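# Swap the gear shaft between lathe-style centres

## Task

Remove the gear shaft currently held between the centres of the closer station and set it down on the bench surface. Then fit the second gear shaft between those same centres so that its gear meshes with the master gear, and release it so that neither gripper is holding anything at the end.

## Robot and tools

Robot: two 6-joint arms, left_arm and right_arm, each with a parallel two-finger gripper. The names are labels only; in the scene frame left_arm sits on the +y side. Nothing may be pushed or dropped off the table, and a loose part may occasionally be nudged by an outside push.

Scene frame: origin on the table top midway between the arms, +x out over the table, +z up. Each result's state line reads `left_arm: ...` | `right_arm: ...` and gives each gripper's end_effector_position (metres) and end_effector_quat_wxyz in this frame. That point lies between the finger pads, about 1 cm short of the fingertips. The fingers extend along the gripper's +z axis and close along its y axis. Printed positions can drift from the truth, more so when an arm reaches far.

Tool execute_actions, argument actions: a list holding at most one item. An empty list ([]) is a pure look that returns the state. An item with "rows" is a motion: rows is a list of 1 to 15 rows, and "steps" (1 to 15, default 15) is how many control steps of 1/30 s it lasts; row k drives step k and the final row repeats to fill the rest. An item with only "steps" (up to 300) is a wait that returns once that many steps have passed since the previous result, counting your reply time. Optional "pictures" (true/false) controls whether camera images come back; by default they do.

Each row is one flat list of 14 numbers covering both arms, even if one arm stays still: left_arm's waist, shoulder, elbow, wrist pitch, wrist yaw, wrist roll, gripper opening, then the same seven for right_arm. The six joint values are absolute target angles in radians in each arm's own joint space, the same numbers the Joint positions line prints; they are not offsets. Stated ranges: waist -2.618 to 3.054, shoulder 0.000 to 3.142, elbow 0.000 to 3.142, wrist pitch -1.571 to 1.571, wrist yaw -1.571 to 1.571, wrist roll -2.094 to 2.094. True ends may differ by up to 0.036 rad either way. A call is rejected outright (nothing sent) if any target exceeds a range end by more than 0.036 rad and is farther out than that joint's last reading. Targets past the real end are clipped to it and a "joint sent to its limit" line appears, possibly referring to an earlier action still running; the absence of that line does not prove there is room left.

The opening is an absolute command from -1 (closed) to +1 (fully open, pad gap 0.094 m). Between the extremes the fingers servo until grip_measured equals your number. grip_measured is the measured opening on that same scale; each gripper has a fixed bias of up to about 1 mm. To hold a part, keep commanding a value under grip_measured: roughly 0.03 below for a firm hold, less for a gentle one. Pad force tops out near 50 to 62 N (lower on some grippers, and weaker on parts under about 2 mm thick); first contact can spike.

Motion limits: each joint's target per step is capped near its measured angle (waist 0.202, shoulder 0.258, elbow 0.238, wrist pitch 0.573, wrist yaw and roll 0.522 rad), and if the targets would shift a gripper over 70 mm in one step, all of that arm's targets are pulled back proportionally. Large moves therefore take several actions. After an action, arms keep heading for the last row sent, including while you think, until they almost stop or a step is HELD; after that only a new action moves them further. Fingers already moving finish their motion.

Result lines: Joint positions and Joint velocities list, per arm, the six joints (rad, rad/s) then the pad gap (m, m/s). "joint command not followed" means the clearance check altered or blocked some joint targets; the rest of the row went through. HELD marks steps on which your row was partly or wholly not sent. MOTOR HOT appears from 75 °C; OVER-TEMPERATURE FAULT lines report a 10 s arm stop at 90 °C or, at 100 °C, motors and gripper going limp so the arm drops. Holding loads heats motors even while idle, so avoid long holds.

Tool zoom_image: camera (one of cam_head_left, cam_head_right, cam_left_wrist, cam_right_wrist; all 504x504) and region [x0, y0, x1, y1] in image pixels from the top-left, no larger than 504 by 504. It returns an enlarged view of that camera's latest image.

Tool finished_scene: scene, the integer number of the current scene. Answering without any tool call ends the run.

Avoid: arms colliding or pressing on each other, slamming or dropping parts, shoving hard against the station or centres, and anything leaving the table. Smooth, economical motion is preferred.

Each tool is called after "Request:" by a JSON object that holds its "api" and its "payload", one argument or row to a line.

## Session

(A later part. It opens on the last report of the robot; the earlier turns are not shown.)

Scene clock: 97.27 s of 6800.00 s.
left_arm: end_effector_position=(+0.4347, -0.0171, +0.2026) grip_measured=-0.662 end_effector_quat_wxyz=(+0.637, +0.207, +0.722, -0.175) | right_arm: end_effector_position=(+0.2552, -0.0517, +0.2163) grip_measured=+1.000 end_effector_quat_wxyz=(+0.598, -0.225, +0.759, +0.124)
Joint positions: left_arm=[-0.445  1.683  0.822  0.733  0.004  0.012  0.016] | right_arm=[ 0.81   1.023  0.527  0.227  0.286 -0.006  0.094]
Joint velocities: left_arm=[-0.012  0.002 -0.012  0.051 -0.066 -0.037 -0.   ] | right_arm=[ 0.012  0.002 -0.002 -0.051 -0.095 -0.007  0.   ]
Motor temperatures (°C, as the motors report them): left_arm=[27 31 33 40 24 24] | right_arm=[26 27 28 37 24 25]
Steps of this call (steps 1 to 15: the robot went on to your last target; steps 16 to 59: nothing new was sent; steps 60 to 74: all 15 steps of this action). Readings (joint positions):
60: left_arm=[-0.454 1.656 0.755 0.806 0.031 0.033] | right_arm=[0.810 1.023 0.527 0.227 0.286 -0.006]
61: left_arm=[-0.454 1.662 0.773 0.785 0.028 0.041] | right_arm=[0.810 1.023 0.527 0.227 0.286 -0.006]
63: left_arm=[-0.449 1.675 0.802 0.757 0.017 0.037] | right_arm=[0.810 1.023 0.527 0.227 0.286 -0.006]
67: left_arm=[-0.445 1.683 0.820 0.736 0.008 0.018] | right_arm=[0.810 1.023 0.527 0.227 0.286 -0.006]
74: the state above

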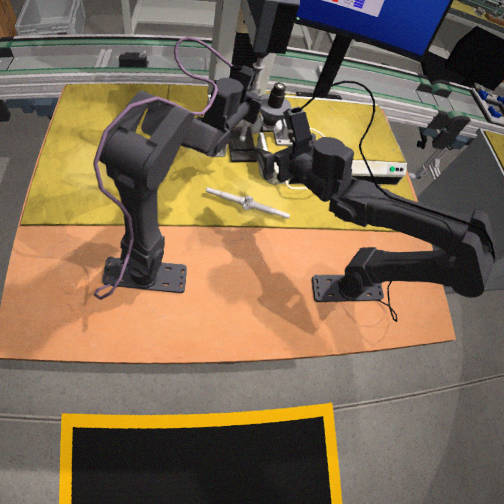

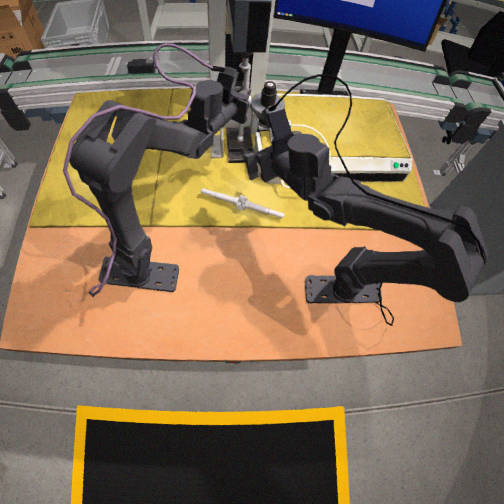

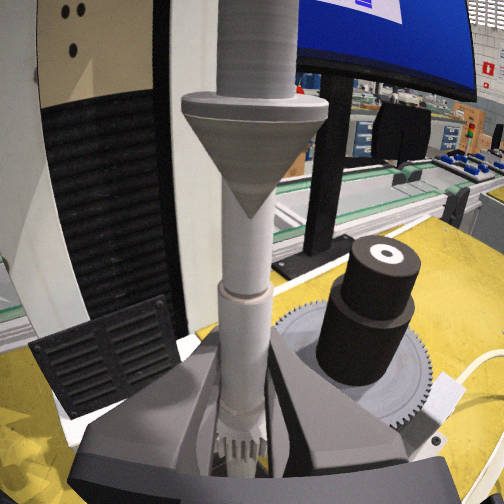

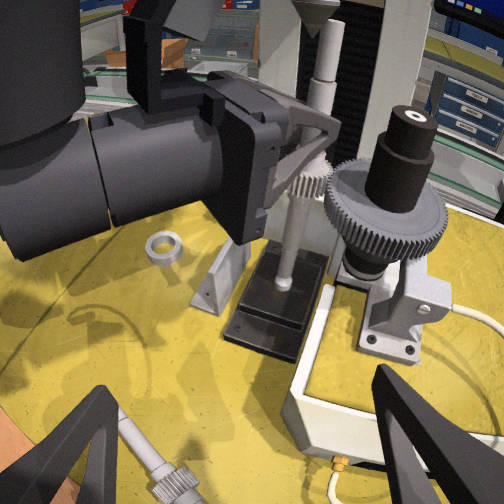

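Request:
{"api": "execute_actions", "payload": {
  "actions": [
    {"rows":[[-0.452,1.645,0.735,0.755,0.03,0.02,-0.8,0.8,1.0,0.55,0.25,0.3,0,1]],"steps":4}
  ],
  "pictures": false
}}

Request:
{"api": "execute_actions", "payload": {
  "actions": [
    {"rows":[[-0.449,1.628,0.692,0.82,0.02,0.015,-0.8,0.8,1.0,0.55,0.25,0.3,0,1]],"steps":12}
  ]
}}

Scene clock: 100.23 s of 6800.00 s.
left_arm: end_effector_position=(+0.4327, -0.0109, +0.2015) grip_measured=-0.662 end_effector_quat_wxyz=(+0.642, +0.195, +0.720, -0.175) | right_arm: end_effector_position=(+0.2552, -0.0517, +0.2163) grip_measured=+1.000 end_effector_quat_wxyz=(+0.598, -0.225, +0.759, +0.124)
Joint positions: left_arm=[-0.44   1.676  0.792  0.77  -0.009 -0.002  0.016] | right_arm=[ 0.81   1.023  0.527  0.227  0.286 -0.006  0.094]
Joint velocities: left_arm=[ 0.085 -0.046 -0.144  0.271 -0.095 -0.33  -0.001] | right_arm=[ 0.002 -0.022 -0.002 -0.007 -0.066 -0.066  0.   ]
Motor temperatures (°C, as the motors report them): left_arm=[27 31 33 40 24 24] | right_arm=[26 27 28 37 24 25]
Steps of this call (steps 1 to 15: the robot went on to your last target; steps 16 to 85: nothing new was sent; steps 86 to 89: all 4 steps of this action). Readings (joint positions):
86: left_arm=[-0.445 1.680 0.813 0.739 0.002 0.010] | right_arm=[0.810 1.023 0.527 0.227 0.286 -0.006]
87: left_arm=[-0.445 1.676 0.801 0.753 0.001 0.009] | right_arm=[0.810 1.023 0.527 0.227 0.286 -0.006]
89: the state above

Scene clock: 100.63 s of 6800.00 s.
left_arm: end_effector_position=(+0.4210, -0.0023, +0.2024) grip_measured=-0.662 end_effector_quat_wxyz=(+0.653, +0.185, +0.711, -0.183) | right_arm: end_effector_position=(+0.2552, -0.0517, +0.2163) grip_measured=+1.000 end_effector_quat_wxyz=(+0.598, -0.225, +0.759, +0.124)
Joint positions: left_arm=[-0.437  1.642  0.717  0.846 -0.008 -0.02   0.016] | right_arm=[ 0.81   1.023  0.527  0.227  0.286 -0.006  0.094]
Joint velocities: left_arm=[-0.002 -0.007 -0.022 -0.022  0.007  0.022  0.   ] | right_arm=[-0.007 -0.002 -0.007  0.007  0.007 -0.022  0.   ]
Motor temperatures (°C, as the motors report them): left_arm=[27 31 33 40 24 24] | right_arm=[26 27 28 37 24 25]
Steps of this call (steps 1 to 12: all 12 steps of this action). Readings (joint positions):
1: left_arm=[-0.437 1.672 0.780 0.784 -0.015 -0.012] | right_arm=[0.810 1.023 0.527 0.227 0.286 -0.006]
2: left_arm=[-0.434 1.664 0.762 0.803 -0.018 -0.021] | right_arm=[0.810 1.023 0.527 0.227 0.286 -0.006]
4: left_arm=[-0.435 1.647 0.731 0.826 -0.017 -0.029] | right_arm=[0.810 1.023 0.527 0.227 0.286 -0.006]
8: left_arm=[-0.437 1.642 0.718 0.844 -0.010 -0.021] | right_arm=[0.810 1.023 0.527 0.227 0.286 -0.006]
12: the state above

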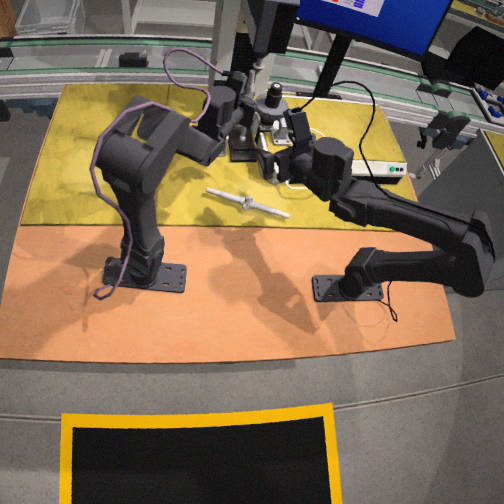

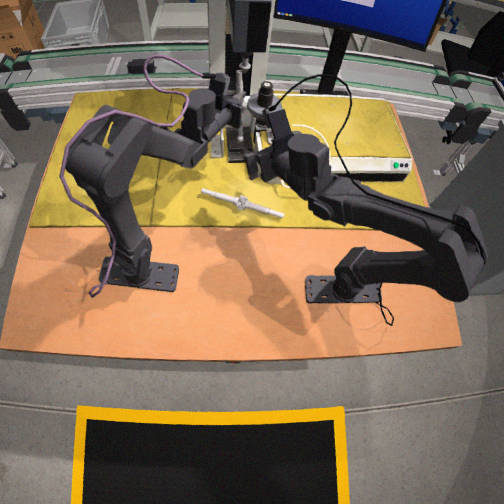

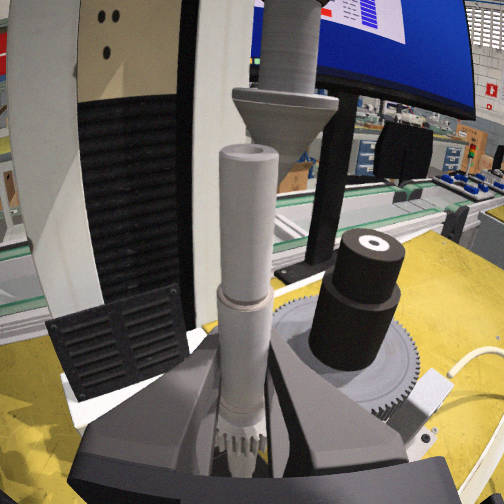

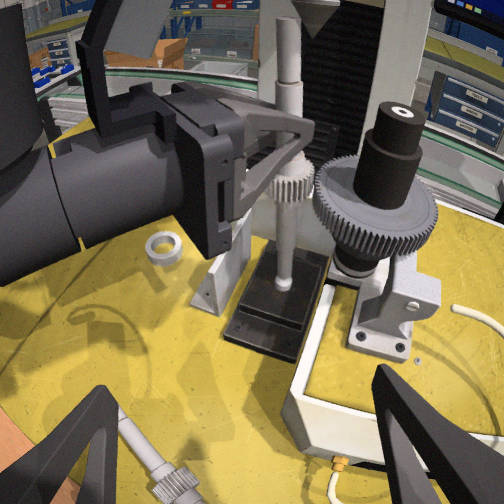

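Repeat the first setup (slightly right start), with less right bias on the pull.

Request:
{"api": "execute_actions", "payload": {
  "actions": [
    {"rows":[[-0.44,1.70,0.85,0.73,0,0,-0.8,0.8,1.0,0.55,0.25,0.3,0,1]],"steps":12}
  ],
  "pictures": false
}}

Request:
{"api": "execute_actions", "payload": {
  "actions": [
    {"rows":[[-0.475,1.70,0.86,0.72,0.07,0.055,-0.8,0.8,1.0,0.55,0.25,0.3,0,1]]}
  ]
}}

Request:
{"api": "execute_actions", "payload": {
  "actions": [
    {"rows":[[-0.452,1.655,0.755,0.75,0.012,0.018,-0.8,0.8,1.0,0.55,0.25,0.3,0,1]],"steps":12}
  ]
}}

Scene clock: 107.47 s of 6800.00 s.
left_arm: end_effector_position=(+0.4395, -0.0087, +0.2024) grip_measured=-0.662 end_effector_quat_wxyz=(+0.639, +0.178, +0.726, -0.179) | right_arm: end_effector_position=(+0.2552, -0.0517, +0.2163) grip_measured=+1.000 end_effector_quat_wxyz=(+0.598, -0.225, +0.759, +0.124)
Joint positions: left_arm=[-0.433  1.688  0.815  0.754 -0.017 -0.035  0.016] | right_arm=[ 0.81   1.023  0.527  0.227  0.286 -0.006  0.094]
Joint velocities: left_arm=[-0.002  0.022 -0.007  0.022 -0.037  0.007  0.001] | right_arm=[ 0.002  0.012 -0.007 -0.081 -0.051  0.051  0.   ]
Motor temperatures (°C, as the motors report them): left_arm=[27 32 32 40 24 24] | right_arm=[26 27 28 37 24 25]
Steps of this call (steps 1 to 15: the robot went on to your last target; steps 16 to 90: nothing new was sent; then 3.43 s passed at rest; steps 91 to 102: all 12 steps of this action). Readings (joint positions):
91: left_arm=[-0.437 1.646 0.729 0.835 -0.014 -0.020] | right_arm=[0.810 1.023 0.527 0.227 0.286 -0.006]
92: left_arm=[-0.434 1.657 0.755 0.810 -0.020 -0.028] | right_arm=[0.810 1.023 0.527 0.227 0.286 -0.006]
94: left_arm=[-0.433 1.682 0.799 0.776 -0.020 -0.034] | right_arm=[0.810 1.023 0.527 0.227 0.286 -0.006]
98: left_arm=[-0.433 1.688 0.815 0.756 -0.017 -0.035] | right_arm=[0.810 1.023 0.527 0.227 0.286 -0.006]
102: the state above

Scene clock: 107.97 s of 6800.00 s.
left_arm: end_effector_position=(+0.4352, -0.0180, +0.2025) grip_measured=-0.662 end_effector_quat_wxyz=(+0.639, +0.208, +0.720, -0.171) | right_arm: end_effector_position=(+0.2552, -0.0517, +0.2163) grip_measured=+1.000 end_effector_quat_wxyz=(+0.598, -0.225, +0.759, +0.124)
Joint positions: left_arm=[-0.449  1.688  0.823  0.74  -0.006  0.02   0.016] | right_arm=[ 0.81   1.023  0.527  0.227  0.286 -0.006  0.094]
Joint velocities: left_arm=[ 0.007 -0.002 -0.012 -0.022  0.066 -0.022  0.   ] | right_arm=[-0.002 -0.002 -0.002  0.051  0.007  0.007  0.   ]
Motor temperatures (°C, as the motors report them): left_arm=[27 31 32 40 24 24] | right_arm=[26 27 28 37 24 25]
Steps of this call (steps 1 to 15: all 15 steps of this action). Readings (joint positions):
1: left_arm=[-0.435 1.688 0.816 0.752 -0.015 -0.029] | right_arm=[0.810 1.023 0.527 0.227 0.286 -0.006]
2: left_arm=[-0.438 1.688 0.819 0.749 -0.014 -0.021] | right_arm=[0.810 1.023 0.527 0.227 0.286 -0.006]
4: left_arm=[-0.445 1.688 0.822 0.743 -0.010 -0.001] | right_arm=[0.810 1.023 0.527 0.227 0.286 -0.006]
8: left_arm=[-0.449 1.688 0.823 0.740 -0.007 0.018] | right_arm=[0.810 1.023 0.527 0.227 0.286 -0.006]
15: the state above

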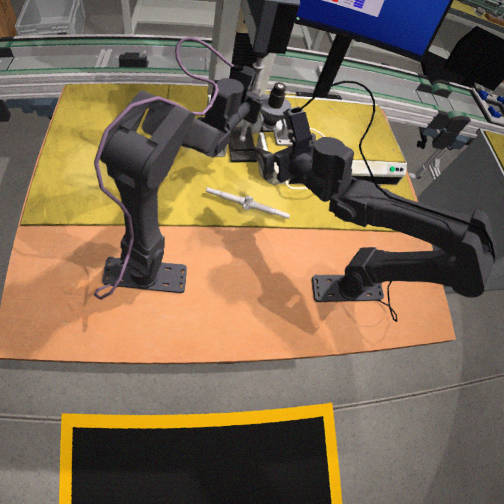

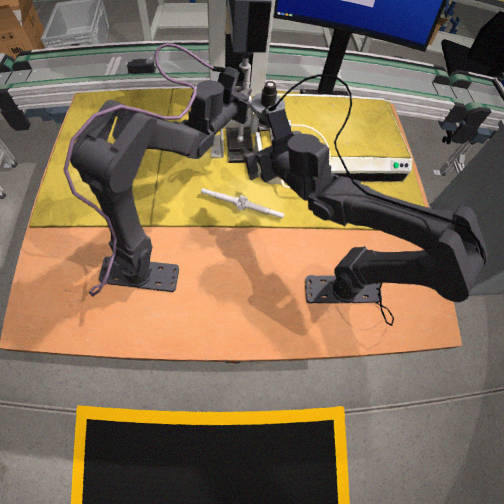

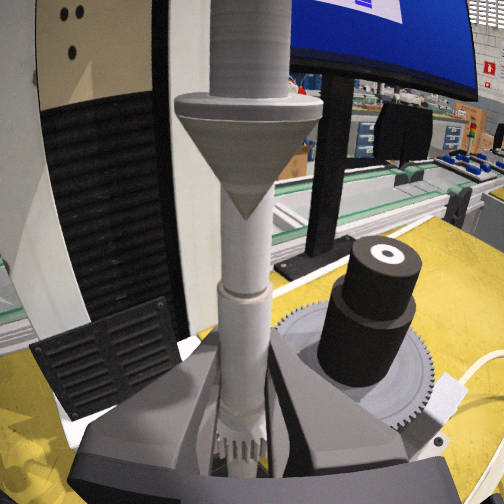

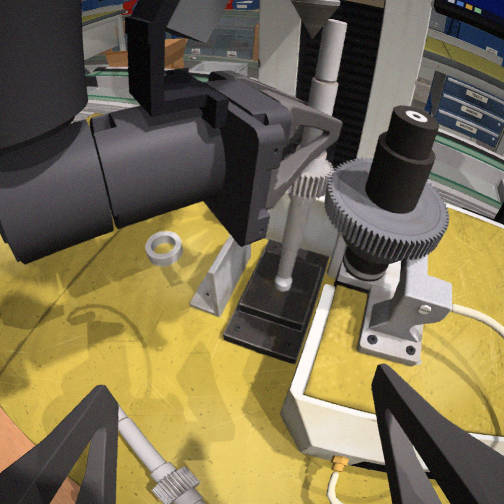

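Scene clock: 108.37 s of 6800.00 s.
left_arm: end_effector_position=(+0.4333, -0.0073, +0.2019) grip_measured=-0.662 end_effector_quat_wxyz=(+0.644, +0.182, +0.722, -0.175) | right_arm: end_effector_position=(+0.2552, -0.0517, +0.2163) grip_measured=+1.000 end_effector_quat_wxyz=(+0.598, -0.225, +0.759, +0.124)
Joint positions: left_arm=[-0.44   1.672  0.785  0.778 -0.028 -0.021  0.016] | right_arm=[ 0.81   1.023  0.527  0.227  0.286 -0.006  0.094]
Joint velocities: left_arm=[-0.012  0.012 -0.002 -0.007 -0.037 -0.007  0.001] | right_arm=[ 0.007 -0.002 -0.012  0.022  0.007  0.022  0.   ]
Motor temperatures (°C, as the motors report them): left_arm=[27 32 32 40 24 24] | right_arm=[26 27 28 37 24 25]
Steps of this call (steps 1 to 12: all 12 steps of this action). Readings (joint positions):
1: left_arm=[-0.448 1.686 0.817 0.744 -0.007 0.018] | right_arm=[0.810 1.023 0.527 0.227 0.286 -0.006]
2: left_arm=[-0.448 1.679 0.805 0.754 -0.009 0.015] | right_arm=[0.810 1.023 0.527 0.227 0.286 -0.006]
4: left_arm=[-0.445 1.679 0.801 0.761 -0.015 0.005] | right_arm=[0.810 1.023 0.527 0.227 0.286 -0.006]
8: left_arm=[-0.440 1.673 0.788 0.773 -0.025 -0.016] | right_arm=[0.810 1.023 0.527 0.227 0.286 -0.006]
12: the state above

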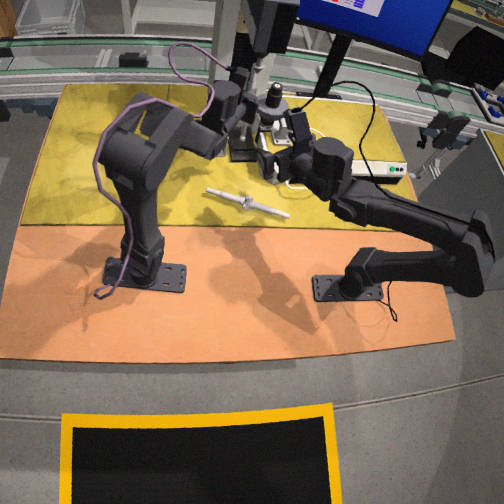

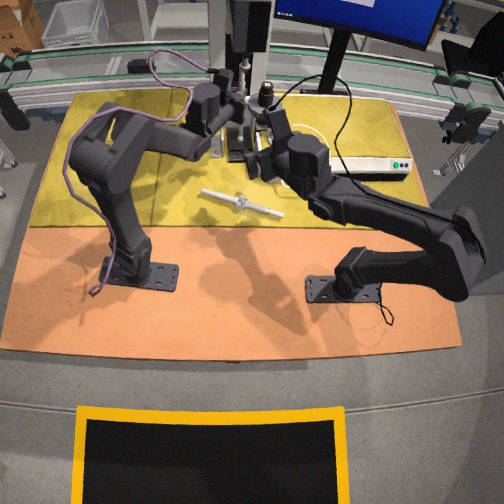

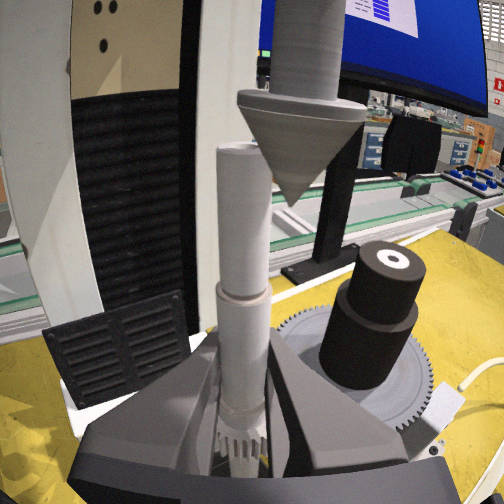

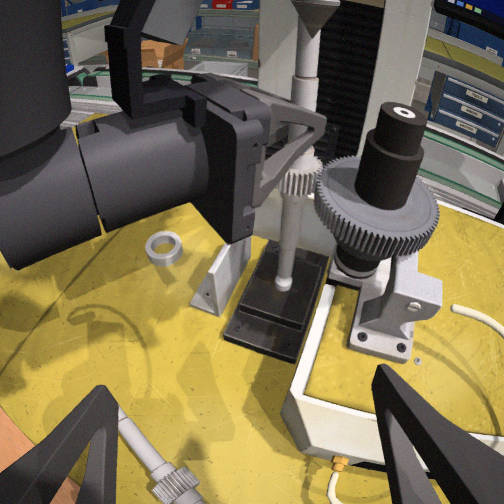

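Request:
{"api": "execute_actions", "payload": {
  "actions": [
    {"rows":[[-0.44,1.70,0.85,0.73,0,0,-0.8,0.8,1.0,0.55,0.25,0.3,0,1]],"steps":12}
  ],
  "pictures": false
}}

Request:
{"api": "execute_actions", "payload": {
  "actions": [
    {"rows":[[-0.475,1.70,0.86,0.72,0.07,0.055,-0.8,0.8,1.0,0.55,0.25,0.3,0,1]],"steps":15}
  ]
}}

Request:
{"api": "execute_actions", "payload": {
  "actions": [
    {"rows":[[-0.455,1.635,0.715,0.78,0.022,0.023,-0.8,0.8,1.0,0.55,0.25,0.3,0,1]],"steps":12}
  ]
}}

Scene clock: 128.43 s of 6800.00 s.
left_arm: end_effector_position=(+0.4379, -0.0093, +0.2025) grip_measured=-0.662 end_effector_quat_wxyz=(+0.639, +0.180, +0.727, -0.175) | right_arm: end_effector_position=(+0.2552, -0.0517, +0.2163) grip_measured=+1.000 end_effector_quat_wxyz=(+0.598, -0.225, +0.759, +0.124)
Joint positions: left_arm=[-0.439  1.682  0.813  0.747 -0.028 -0.028  0.016] | right_arm=[ 0.81   1.023  0.527  0.227  0.286 -0.006  0.094]
Joint velocities: left_arm=[-0.002  0.007 -0.017  0.007 -0.007  0.007  0.001] | right_arm=[-0.002 -0.037 -0.007  0.007  0.007 -0.022  0.   ]
Motor temperatures (°C, as the motors report them): left_arm=[27 32 31 40 24 24] | right_arm=[26 27 28 38 24 25]
Steps of this call (steps 1 to 15: the robot went on to your last target; steps 16 to 90: nothing new was sent; then 16.67 s passed at rest; steps 91 to 102: all 12 steps of this action). Readings (joint positions):
91: left_arm=[-0.440 1.672 0.789 0.775 -0.028 -0.024] | right_arm=[0.810 1.023 0.527 0.227 0.286 -0.006]
92: left_arm=[-0.439 1.675 0.797 0.765 -0.028 -0.026] | right_arm=[0.810 1.023 0.527 0.227 0.286 -0.006]
94: left_arm=[-0.439 1.681 0.809 0.755 -0.028 -0.027] | right_arm=[0.810 1.023 0.527 0.227 0.286 -0.006]
98: left_arm=[-0.439 1.682 0.813 0.748 -0.028 -0.028] | right_arm=[0.810 1.023 0.527 0.227 0.286 -0.006]
102: the state above

Scene clock: 128.93 s of 6800.00 s.
left_arm: end_effector_position=(+0.4340, -0.0180, +0.2027) grip_measured=-0.662 end_effector_quat_wxyz=(+0.638, +0.211, +0.721, -0.170) | right_arm: end_effector_position=(+0.2552, -0.0517, +0.2163) grip_measured=+1.000 end_effector_quat_wxyz=(+0.598, -0.225, +0.759, +0.124)
Joint positions: left_arm=[-0.449  1.682  0.821  0.733 -0.003  0.023  0.016] | right_arm=[ 0.81   1.023  0.527  0.227  0.286 -0.006  0.094]
Joint velocities: left_arm=[-0.002 -0.002 -0.002 -0.022  0.037  0.051 -0.001] | right_arm=[ 0.002  0.007 -0.012 -0.022  0.066  0.051  0.   ]
Motor temperatures (°C, as the motors report them): left_arm=[27 32 32 40 24 24] | right_arm=[26 27 28 38 24 25]
Steps of this call (steps 1 to 15: all 15 steps of this action). Readings (joint positions):
1: left_arm=[-0.440 1.682 0.815 0.746 -0.024 -0.022] | right_arm=[0.810 1.023 0.527 0.227 0.286 -0.006]
2: left_arm=[-0.442 1.682 0.817 0.742 -0.020 -0.015] | right_arm=[0.810 1.023 0.527 0.227 0.286 -0.006]
4: left_arm=[-0.447 1.682 0.820 0.736 -0.013 0.002] | right_arm=[0.810 1.023 0.527 0.227 0.286 -0.006]
8: left_arm=[-0.449 1.682 0.821 0.733 -0.006 0.018] | right_arm=[0.810 1.023 0.527 0.227 0.286 -0.006]
15: the state above

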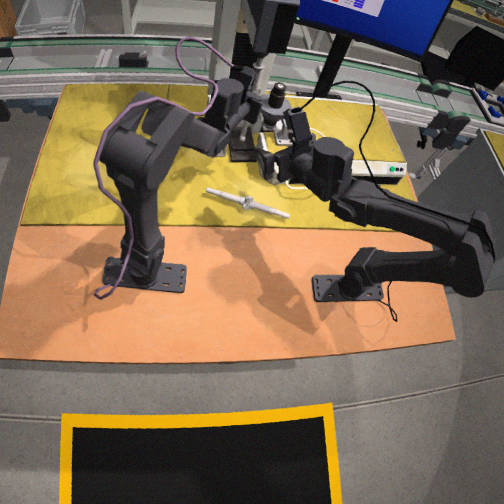

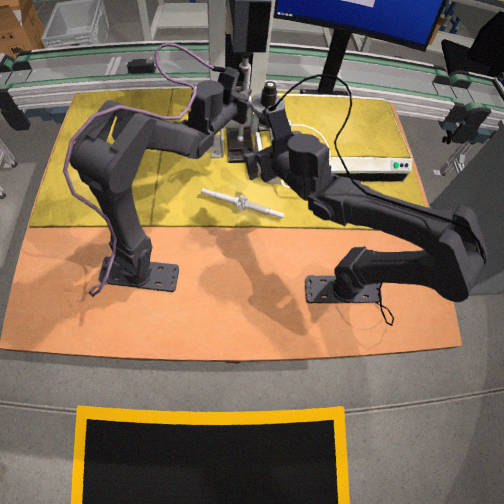

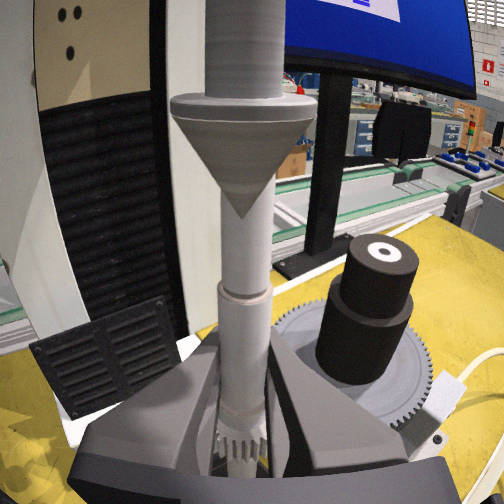

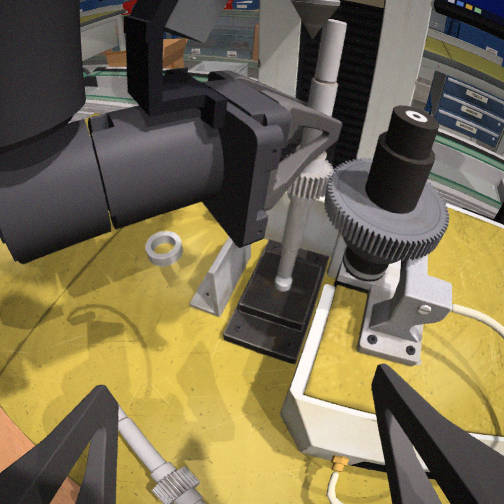

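Scene clock: 129.33 s of 6800.00 s.
left_arm: end_effector_position=(+0.4167, -0.0166, +0.2021) grip_measured=-0.662 end_effector_quat_wxyz=(+0.650, +0.227, +0.704, -0.176) | right_arm: end_effector_position=(+0.2552, -0.0517, +0.2163) grip_measured=+1.000 end_effector_quat_wxyz=(+0.598, -0.225, +0.759, +0.124)
Joint positions: left_arm=[-0.456  1.648  0.739  0.815  0.021  0.049  0.016] | right_arm=[ 0.81   1.023  0.527  0.227  0.286 -0.006  0.094]
Joint velocities: left_arm=[-0.002 -0.017 -0.007  0.037 -0.007 -0.007 -0.   ] | right_arm=[-0.017 -0.012 -0.007  0.037 -0.081 -0.037  0.   ]
Motor temperatures (°C, as the motors report them): left_arm=[27 32 31 40 24 24] | right_arm=[26 27 28 38 24 25]
Steps of this call (steps 1 to 12: all 12 steps of this action). Readings (joint positions):
1: left_arm=[-0.449 1.678 0.809 0.743 -0.003 0.021] | right_arm=[0.810 1.023 0.527 0.227 0.286 -0.006]
2: left_arm=[-0.449 1.674 0.794 0.763 -0.000 0.021] | right_arm=[0.810 1.023 0.527 0.227 0.286 -0.006]
4: left_arm=[-0.450 1.674 0.782 0.786 0.009 0.024] | right_arm=[0.810 1.023 0.527 0.227 0.286 -0.006]
8: left_arm=[-0.456 1.655 0.750 0.807 0.023 0.049] | right_arm=[0.810 1.023 0.527 0.227 0.286 -0.006]
12: the state above

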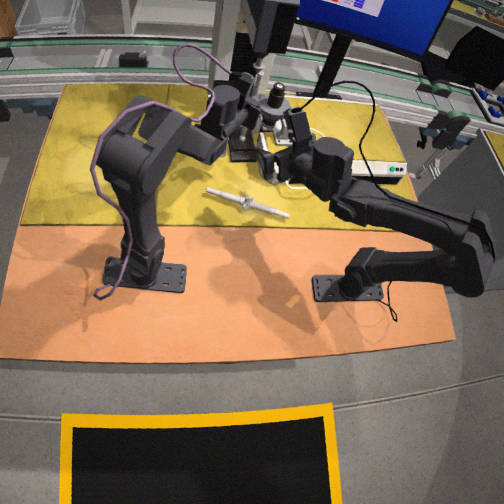

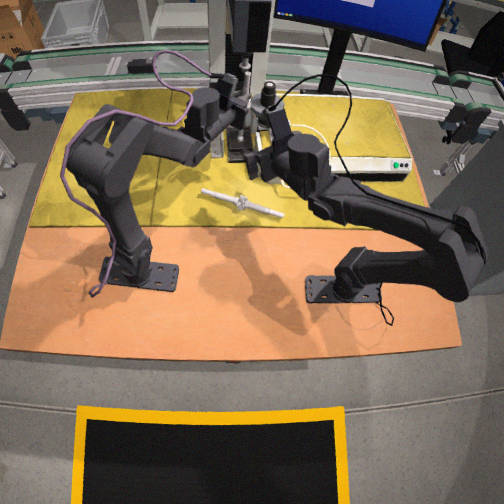

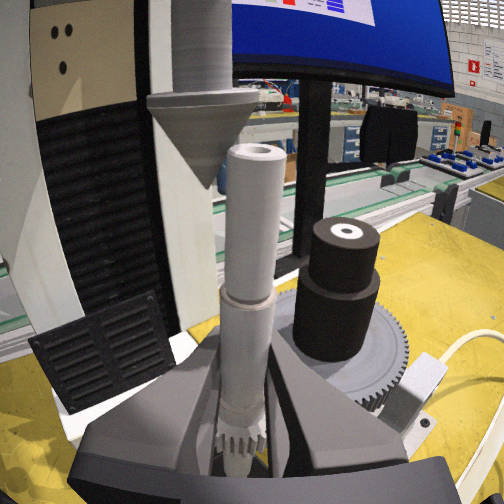

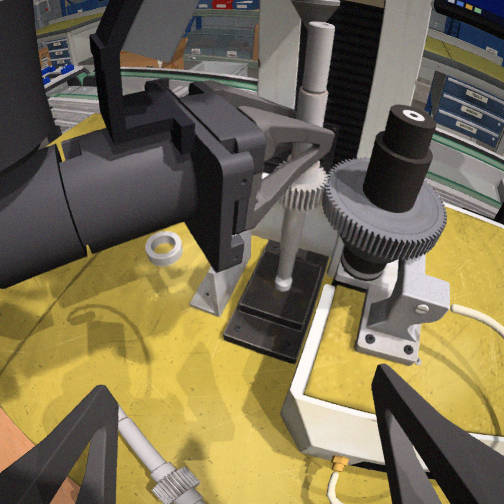

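Slipped right; retry with strong pull biased more left.

Request:
{"api": "execute_actions", "payload": {
  "actions": [
    {"rows":[[-0.475,1.71,0.87,0.72,0.07,0.07,-0.8,0.8,1.0,0.55,0.25,0.3,0,1]],"steps":12}
  ],
  "pictures": false
}}

Request:
{"api": "execute_actions", "payload": {
  "actions": [
    {"rows":[[-0.43,1.70,0.85,0.73,-0.02,-0.02,-0.8,0.8,1.0,0.55,0.25,0.3,0,1]],"steps":12}
  ],
  "pictures": false
}}

Request:
{"api": "execute_actions", "payload": {
  "actions": [
    {"rows":[[-0.475,1.70,0.86,0.72,0.07,0.055,-0.8,0.8,1.0,0.55,0.25,0.3,0,1]],"steps":15}
  ]
}}

Request:
{"api": "execute_actions", "payload": {
  "actions": [
    {"rows":[[-0.449,1.635,0.715,0.78,0.01,0.012,-0.8,0.8,1.0,0.55,0.25,0.3,0,1]],"steps":12}
  ]
}}

Scene clock: 136.00 s of 6800.00 s.
left_arm: end_effector_position=(+0.4351, -0.0185, +0.2028) grip_measured=-0.662 end_effector_quat_wxyz=(+0.639, +0.212, +0.720, -0.168) | right_arm: end_effector_position=(+0.2552, -0.0517, +0.2163) grip_measured=+1.000 end_effector_quat_wxyz=(+0.598, -0.225, +0.759, +0.124)
Joint positions: left_arm=[-0.45   1.686  0.826  0.733 -0.005  0.029  0.016] | right_arm=[ 0.81   1.023  0.527  0.227  0.286 -0.006  0.094]
Joint velocities: left_arm=[ 0.002  0.017  0.002 -0.066 -0.007  0.007 -0.   ] | right_arm=[-0.007  0.007 -0.012 -0.066  0.022 -0.066  0.   ]
Motor temperatures (°C, as the motors report them): left_arm=[27 32 31 40 24 24] | right_arm=[26 27 28 38 24 25]
Steps of this call (steps 1 to 15: the robot went on to your last target; steps 16 to 90: nothing new was sent; then 3.27 s passed at rest; steps 91 to 102: all 12 steps of this action). Readings (joint positions):
91: left_arm=[-0.457 1.652 0.751 0.806 0.024 0.055] | right_arm=[0.810 1.023 0.527 0.227 0.286 -0.006]
92: left_arm=[-0.458 1.662 0.774 0.786 0.019 0.059] | right_arm=[0.810 1.023 0.527 0.227 0.286 -0.006]
94: left_arm=[-0.452 1.679 0.807 0.757 0.004 0.049] | right_arm=[0.810 1.023 0.527 0.227 0.286 -0.006]
98: left_arm=[-0.450 1.686 0.824 0.736 -0.004 0.032] | right_arm=[0.810 1.023 0.527 0.227 0.286 -0.006]
102: the state above

Scene clock: 136.40 s of 6800.00 s.
left_arm: end_effector_position=(+0.4414, -0.0078, +0.2026) grip_measured=-0.662 end_effector_quat_wxyz=(+0.635, +0.172, +0.731, -0.180) | right_arm: end_effector_position=(+0.2552, -0.0517, +0.2163) grip_measured=+1.000 end_effector_quat_wxyz=(+0.598, -0.225, +0.759, +0.124)
Joint positions: left_arm=[-0.431  1.686  0.826  0.732 -0.022 -0.048  0.016] | right_arm=[ 0.81   1.023  0.527  0.227  0.286 -0.006  0.094]
Joint velocities: left_arm=[-0.022  0.007 -0.007 -0.095 -0.066 -0.037 -0.001] | right_arm=[-0.002  0.002 -0.002 -0.037 -0.081 -0.022  0.   ]
Motor temperatures (°C, as the motors report them): left_arm=[27 32 32 40 24 24] | right_arm=[26 27 28 38 24 25]
Steps of this call (steps 1 to 12: all 12 steps of this action). Readings (joint positions):
1: left_arm=[-0.447 1.686 0.826 0.733 -0.008 0.017] | right_arm=[0.810 1.023 0.527 0.227 0.286 -0.006]
2: left_arm=[-0.444 1.686 0.826 0.733 -0.009 0.004] | right_arm=[0.810 1.023 0.527 0.227 0.286 -0.006]
4: left_arm=[-0.436 1.686 0.826 0.733 -0.013 -0.019] | right_arm=[0.810 1.023 0.527 0.227 0.286 -0.006]
8: left_arm=[-0.431 1.686 0.826 0.732 -0.019 -0.043] | right_arm=[0.810 1.023 0.527 0.227 0.286 -0.006]
12: the state above

Scene clock: 136.90 s of 6800.00 s.
left_arm: end_effector_position=(+0.4353, -0.0181, +0.2024) grip_measured=-0.662 end_effector_quat_wxyz=(+0.638, +0.207, +0.722, -0.171) | right_arm: end_effector_position=(+0.2552, -0.0517, +0.2163) grip_measured=+1.000 end_effector_quat_wxyz=(+0.598, -0.225, +0.759, +0.124)
Joint positions: left_arm=[-0.45   1.686  0.826  0.731 -0.007  0.016  0.016] | right_arm=[ 0.81   1.023  0.527  0.227  0.286 -0.006  0.094]
Joint velocities: left_arm=[ 0.002  0.002  0.012  0.051  0.037 -0.007  0.   ] | right_arm=[-0.002  0.002  0.002 -0.051 -0.007 -0.051  0.   ]
Motor temperatures (°C, as the motors report them): left_arm=[27 32 32 40 24 24] | right_arm=[26 27 28 38 24 25]
Steps of this call (steps 1 to 15: all 15 steps of this action). Readings (joint positions):
1: left_arm=[-0.433 1.686 0.826 0.731 -0.019 -0.041] | right_arm=[0.810 1.023 0.527 0.227 0.286 -0.006]
2: left_arm=[-0.436 1.686 0.826 0.731 -0.017 -0.031] | right_arm=[0.810 1.023 0.527 0.227 0.286 -0.006]
4: left_arm=[-0.445 1.686 0.826 0.731 -0.011 -0.009] | right_arm=[0.810 1.023 0.527 0.227 0.286 -0.006]
8: left_arm=[-0.450 1.686 0.826 0.731 -0.007 0.014] | right_arm=[0.810 1.023 0.527 0.227 0.286 -0.006]
15: the state above

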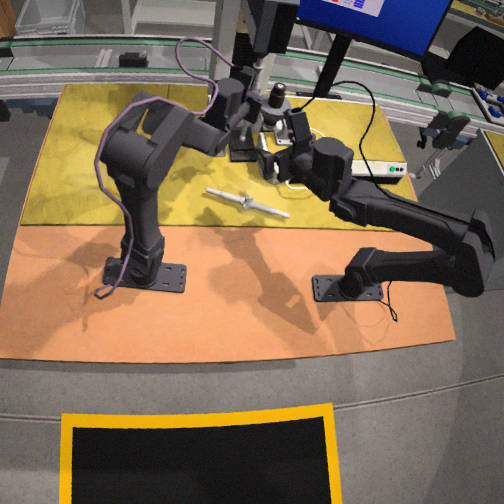

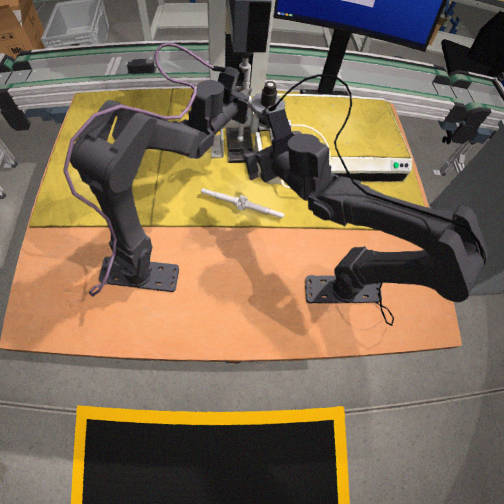

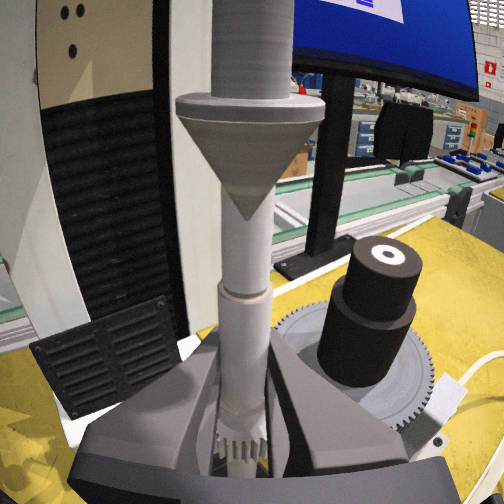

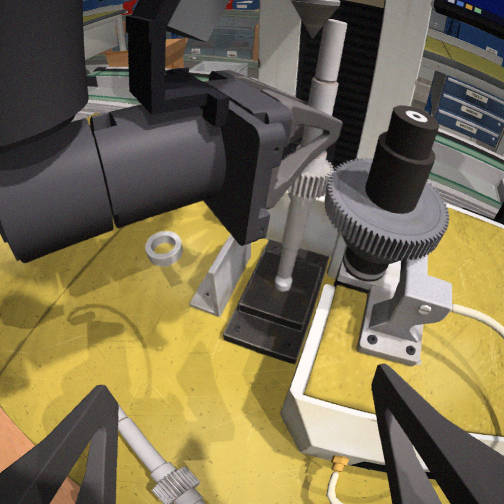

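Scene clock: 137.30 s of 6800.00 s.
left_arm: end_effector_position=(+0.4286, -0.0141, +0.2026) grip_measured=-0.662 end_effector_quat_wxyz=(+0.647, +0.203, +0.714, -0.177) | right_arm: end_effector_position=(+0.2552, -0.0517, +0.2163) grip_measured=+1.000 end_effector_quat_wxyz=(+0.598, -0.225, +0.759, +0.124)
Joint positions: left_arm=[-0.448  1.673  0.779  0.792 -0.004  0.01   0.016] | right_arm=[ 0.81   1.023  0.527  0.227  0.286 -0.006  0.094]
Joint velocities: left_arm=[-0.027  0.002  0.002 -0.007  0.007  0.037 -0.001] | right_arm=[ 0.002  0.012 -0.007  0.051 -0.081 -0.022  0.   ]
Motor temperatures (°C, as the motors report them): left_arm=[27 32 32 40 24 24] | right_arm=[26 27 28 38 24 25]
Steps of this call (steps 1 to 12: all 12 steps of this action). Readings (joint positions):
1: left_arm=[-0.448 1.681 0.813 0.742 -0.008 0.013] | right_arm=[0.810 1.023 0.527 0.227 0.286 -0.006]
2: left_arm=[-0.448 1.674 0.795 0.762 -0.007 0.011] | right_arm=[0.810 1.023 0.527 0.227 0.286 -0.006]
4: left_arm=[-0.448 1.673 0.783 0.784 -0.007 0.010] | right_arm=[0.810 1.023 0.527 0.227 0.286 -0.006]
8: left_arm=[-0.448 1.673 0.780 0.791 -0.004 0.010] | right_arm=[0.810 1.023 0.527 0.227 0.286 -0.006]
12: the state above

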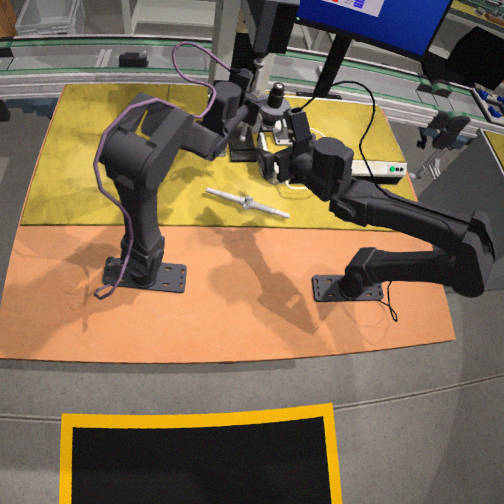

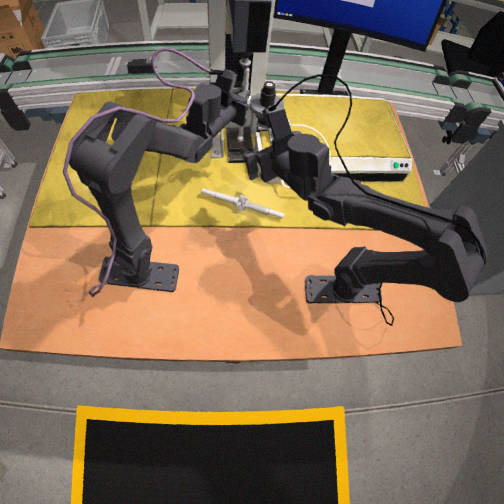

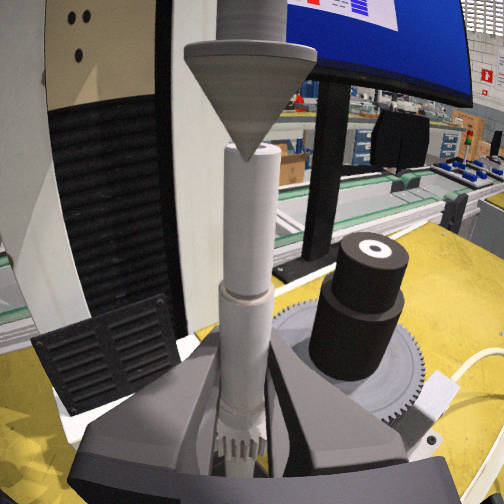

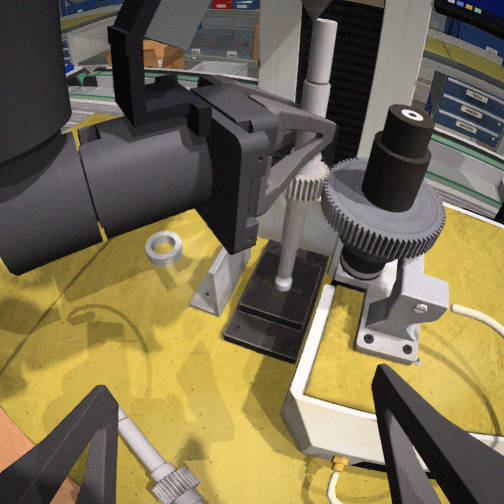

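Request:
{"api": "execute_actions", "payload": {
  "actions": [
    {"rows":[[-0.447,1.625,0.70,0.82,0.003,0.005,-0.8,0.8,1.0,0.55,0.25,0.3,0,1]],"steps":10}
  ]
}}

Scene clock: 139.27 s of 6800.00 s.
left_arm: end_effector_position=(+0.4236, -0.0102, +0.2029) grip_measured=-0.662 end_effector_quat_wxyz=(+0.651, +0.200, +0.710, -0.178) | right_arm: end_effector_position=(+0.2552, -0.0517, +0.2163) grip_measured=+1.000 end_effector_quat_wxyz=(+0.598, -0.225, +0.759, +0.124)
Joint positions: left_arm=[-0.447  1.658  0.747  0.823 -0.005  0.006  0.016] | right_arm=[ 0.81   1.023  0.527  0.227  0.286 -0.006  0.094]
Joint velocities: left_arm=[-0.007 -0.007  0.007  0.007  0.066 -0.095 -0.001] | right_arm=[-0.007 -0.002 -0.002  0.007  0.037  0.037  0.   ]
Motor temperatures (°C, as the motors report them): left_arm=[27 33 31 40 24 24] | right_arm=[26 27 29 38 24 25]
Steps of this call (steps 1 to 15: the robot went on to your last target; steps 16 to 49: nothing new was sent; steps 50 to 59: all 10 steps of this action). Readings (joint positions):
50: left_arm=[-0.448 1.673 0.777 0.796 -0.003 0.010] | right_arm=[0.810 1.023 0.527 0.227 0.286 -0.006]
51: left_arm=[-0.448 1.673 0.773 0.803 -0.002 0.010] | right_arm=[0.810 1.023 0.527 0.227 0.286 -0.006]
53: left_arm=[-0.448 1.660 0.750 0.820 -0.005 0.008] | right_arm=[0.810 1.023 0.527 0.227 0.286 -0.006]
57: left_arm=[-0.447 1.658 0.747 0.823 -0.005 0.006] | right_arm=[0.810 1.023 0.527 0.227 0.286 -0.006]
59: the state above

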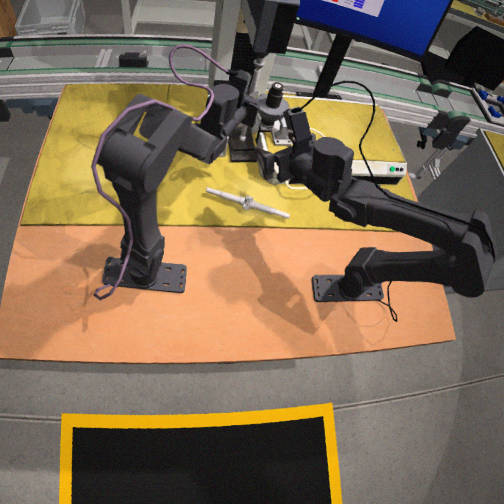

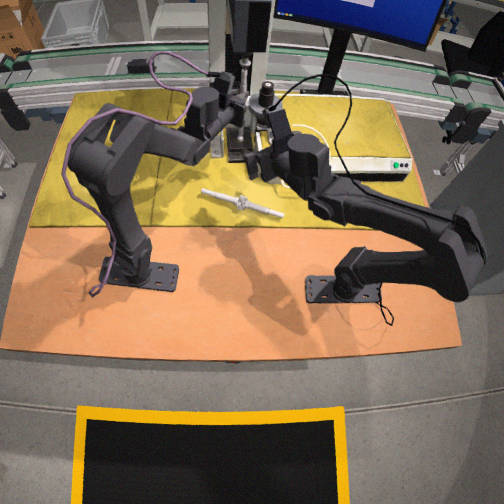

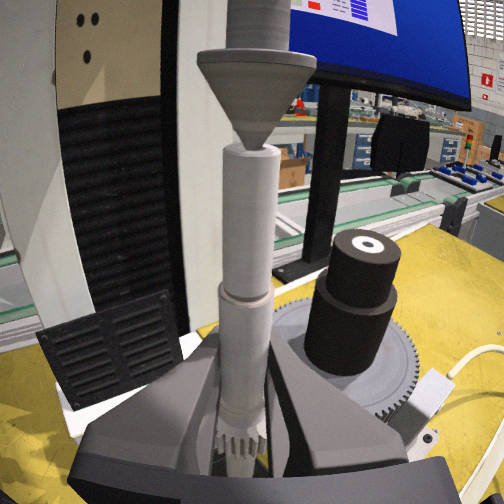

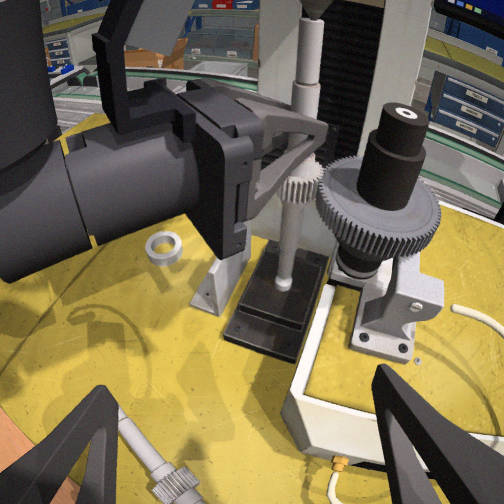

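Request:
{"api": "execute_actions", "payload": {
  "actions": [
    {"rows":[[-0.447,1.65,0.77,0.84,0,0,-0.3,0.8,1.0,0.55,0.25,0.3,0,1]],"steps":10}
  ],
  "pictures": false
}}

Request:
{"api": "execute_actions", "payload": {
  "actions": [
    {"rows":[[-0.445,1.42,0.54,0.84,0,0,-0.3,0.8,1.0,0.55,0.25,0.3,0,1]],"steps":15}
  ]
}}

Request:
{"api": "zoom_image", "payload": {
  "camera": "cam_left_wrist",
  "region": [190,260,340,410]
}}

Scene clock: 144.07 s of 6800.00 s.
left_arm: end_effector_position=(+0.4239, -0.0104, +0.2051) grip_measured=-0.302 end_effector_quat_wxyz=(+0.654, +0.199, +0.707, -0.179) | right_arm: end_effector_position=(+0.2552, -0.0517, +0.2163) grip_measured=+1.000 end_effector_quat_wxyz=(+0.598, -0.225, +0.759, +0.124)
Joint positions: left_arm=[-0.447  1.658  0.748  0.831 -0.005  0.006  0.033] | right_arm=[ 0.81   1.023  0.527  0.227  0.286 -0.006  0.094]
Joint velocities: left_arm=[-0.002  0.002  0.012  0.037 -0.051 -0.037 -0.   ] | right_arm=[-0.012 -0.007 -0.017 -0.007 -0.007 -0.007  0.   ]
Motor temperatures (°C, as the motors report them): left_arm=[27 33 31 40 24 24] | right_arm=[26 27 29 38 24 25]
Steps of this call (steps 1 to 15: the robot went on to your last target; steps 16 to 90: nothing new was sent; then 1.47 s passed at rest; steps 91 to 100: all 10 steps of this action). Readings (joint positions):
91: left_arm=[-0.447 1.658 0.748 0.824 -0.005 0.006] | right_arm=[0.810 1.023 0.527 0.227 0.286 -0.006]
92: left_arm=[-0.447 1.658 0.748 0.825 -0.005 0.006] | right_arm=[0.810 1.023 0.527 0.227 0.286 -0.006]
94: left_arm=[-0.447 1.658 0.748 0.829 -0.005 0.006] | right_arm=[0.810 1.023 0.527 0.227 0.286 -0.006]
98: left_arm=[-0.447 1.658 0.748 0.830 -0.005 0.006] | right_arm=[0.810 1.023 0.527 0.227 0.286 -0.006]
100: the state above

Scene clock: 144.57 s of 6800.00 s.
left_arm: end_effector_position=(+0.3775, +0.0179, +0.2219) grip_measured=-0.302 end_effector_quat_wxyz=(+0.671, +0.194, +0.692, -0.184) | right_arm: end_effector_position=(+0.2552, -0.0517, +0.2163) grip_measured=+1.000 end_effector_quat_wxyz=(+0.598, -0.225, +0.759, +0.124)
Joint positions: left_arm=[-0.447  1.43   0.553  0.845 -0.005  0.006  0.033] | right_arm=[ 0.81   1.023  0.527  0.227  0.286 -0.006  0.094]
Joint velocities: left_arm=[-0.002  0.002 -0.007 -0.037  0.007  0.007 -0.001] | right_arm=[-0.007 -0.007 -0.002  0.022 -0.095 -0.066  0.   ]
Motor temperatures (°C, as the motors report them): left_arm=[27 33 31 41 24 24] | right_arm=[26 27 29 38 24 25]
Steps of this call (steps 1 to 15: all 15 steps of this action). Readings (joint positions):
1: left_arm=[-0.447 1.630 0.720 0.831 -0.005 0.006] | right_arm=[0.810 1.023 0.527 0.227 0.286 -0.006]
2: left_arm=[-0.447 1.569 0.655 0.830 -0.005 0.006] | right_arm=[0.810 1.023 0.527 0.227 0.286 -0.006]
4: left_arm=[-0.447 1.463 0.567 0.831 -0.005 0.006] | right_arm=[0.810 1.023 0.527 0.227 0.286 -0.006]
8: left_arm=[-0.447 1.430 0.553 0.845 -0.005 0.006] | right_arm=[0.810 1.023 0.527 0.227 0.286 -0.006]
15: the state above

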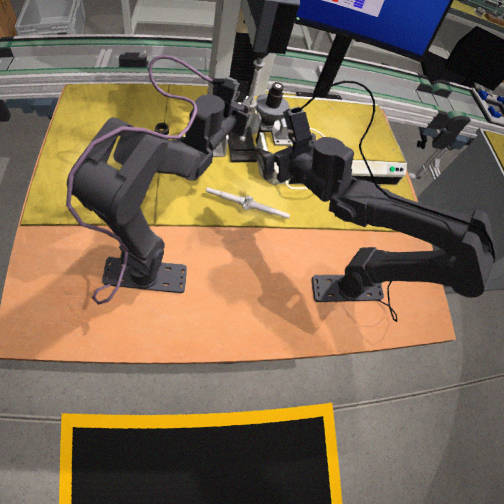

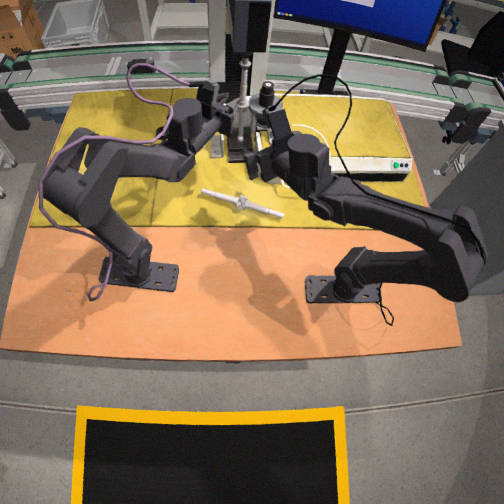

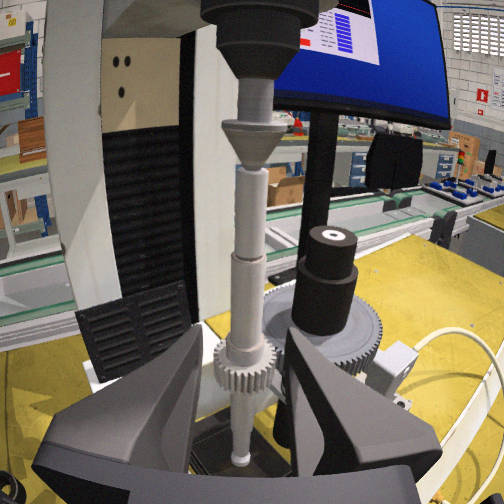

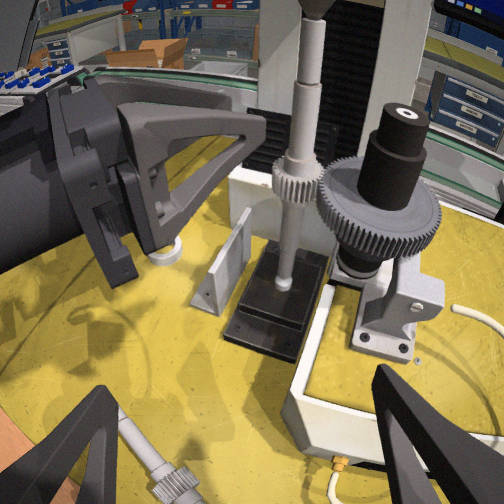

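Region (190, 260, 340, 410) of cam_left_wrist's 504x504 image, scaled by 3.360, with more detail than that image has.

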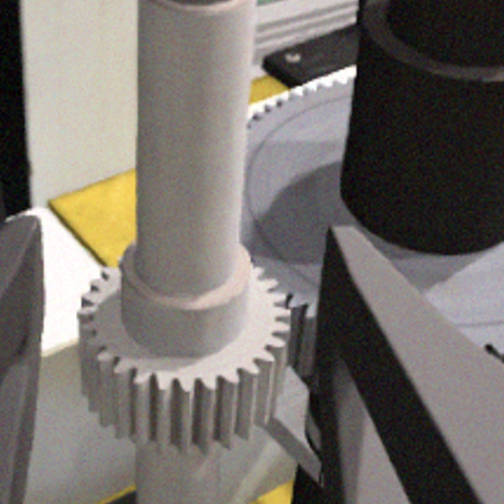

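Request:
{"api": "finished_scene", "payload": {
  "scene": 2
}}

The scene is finished: the task was done.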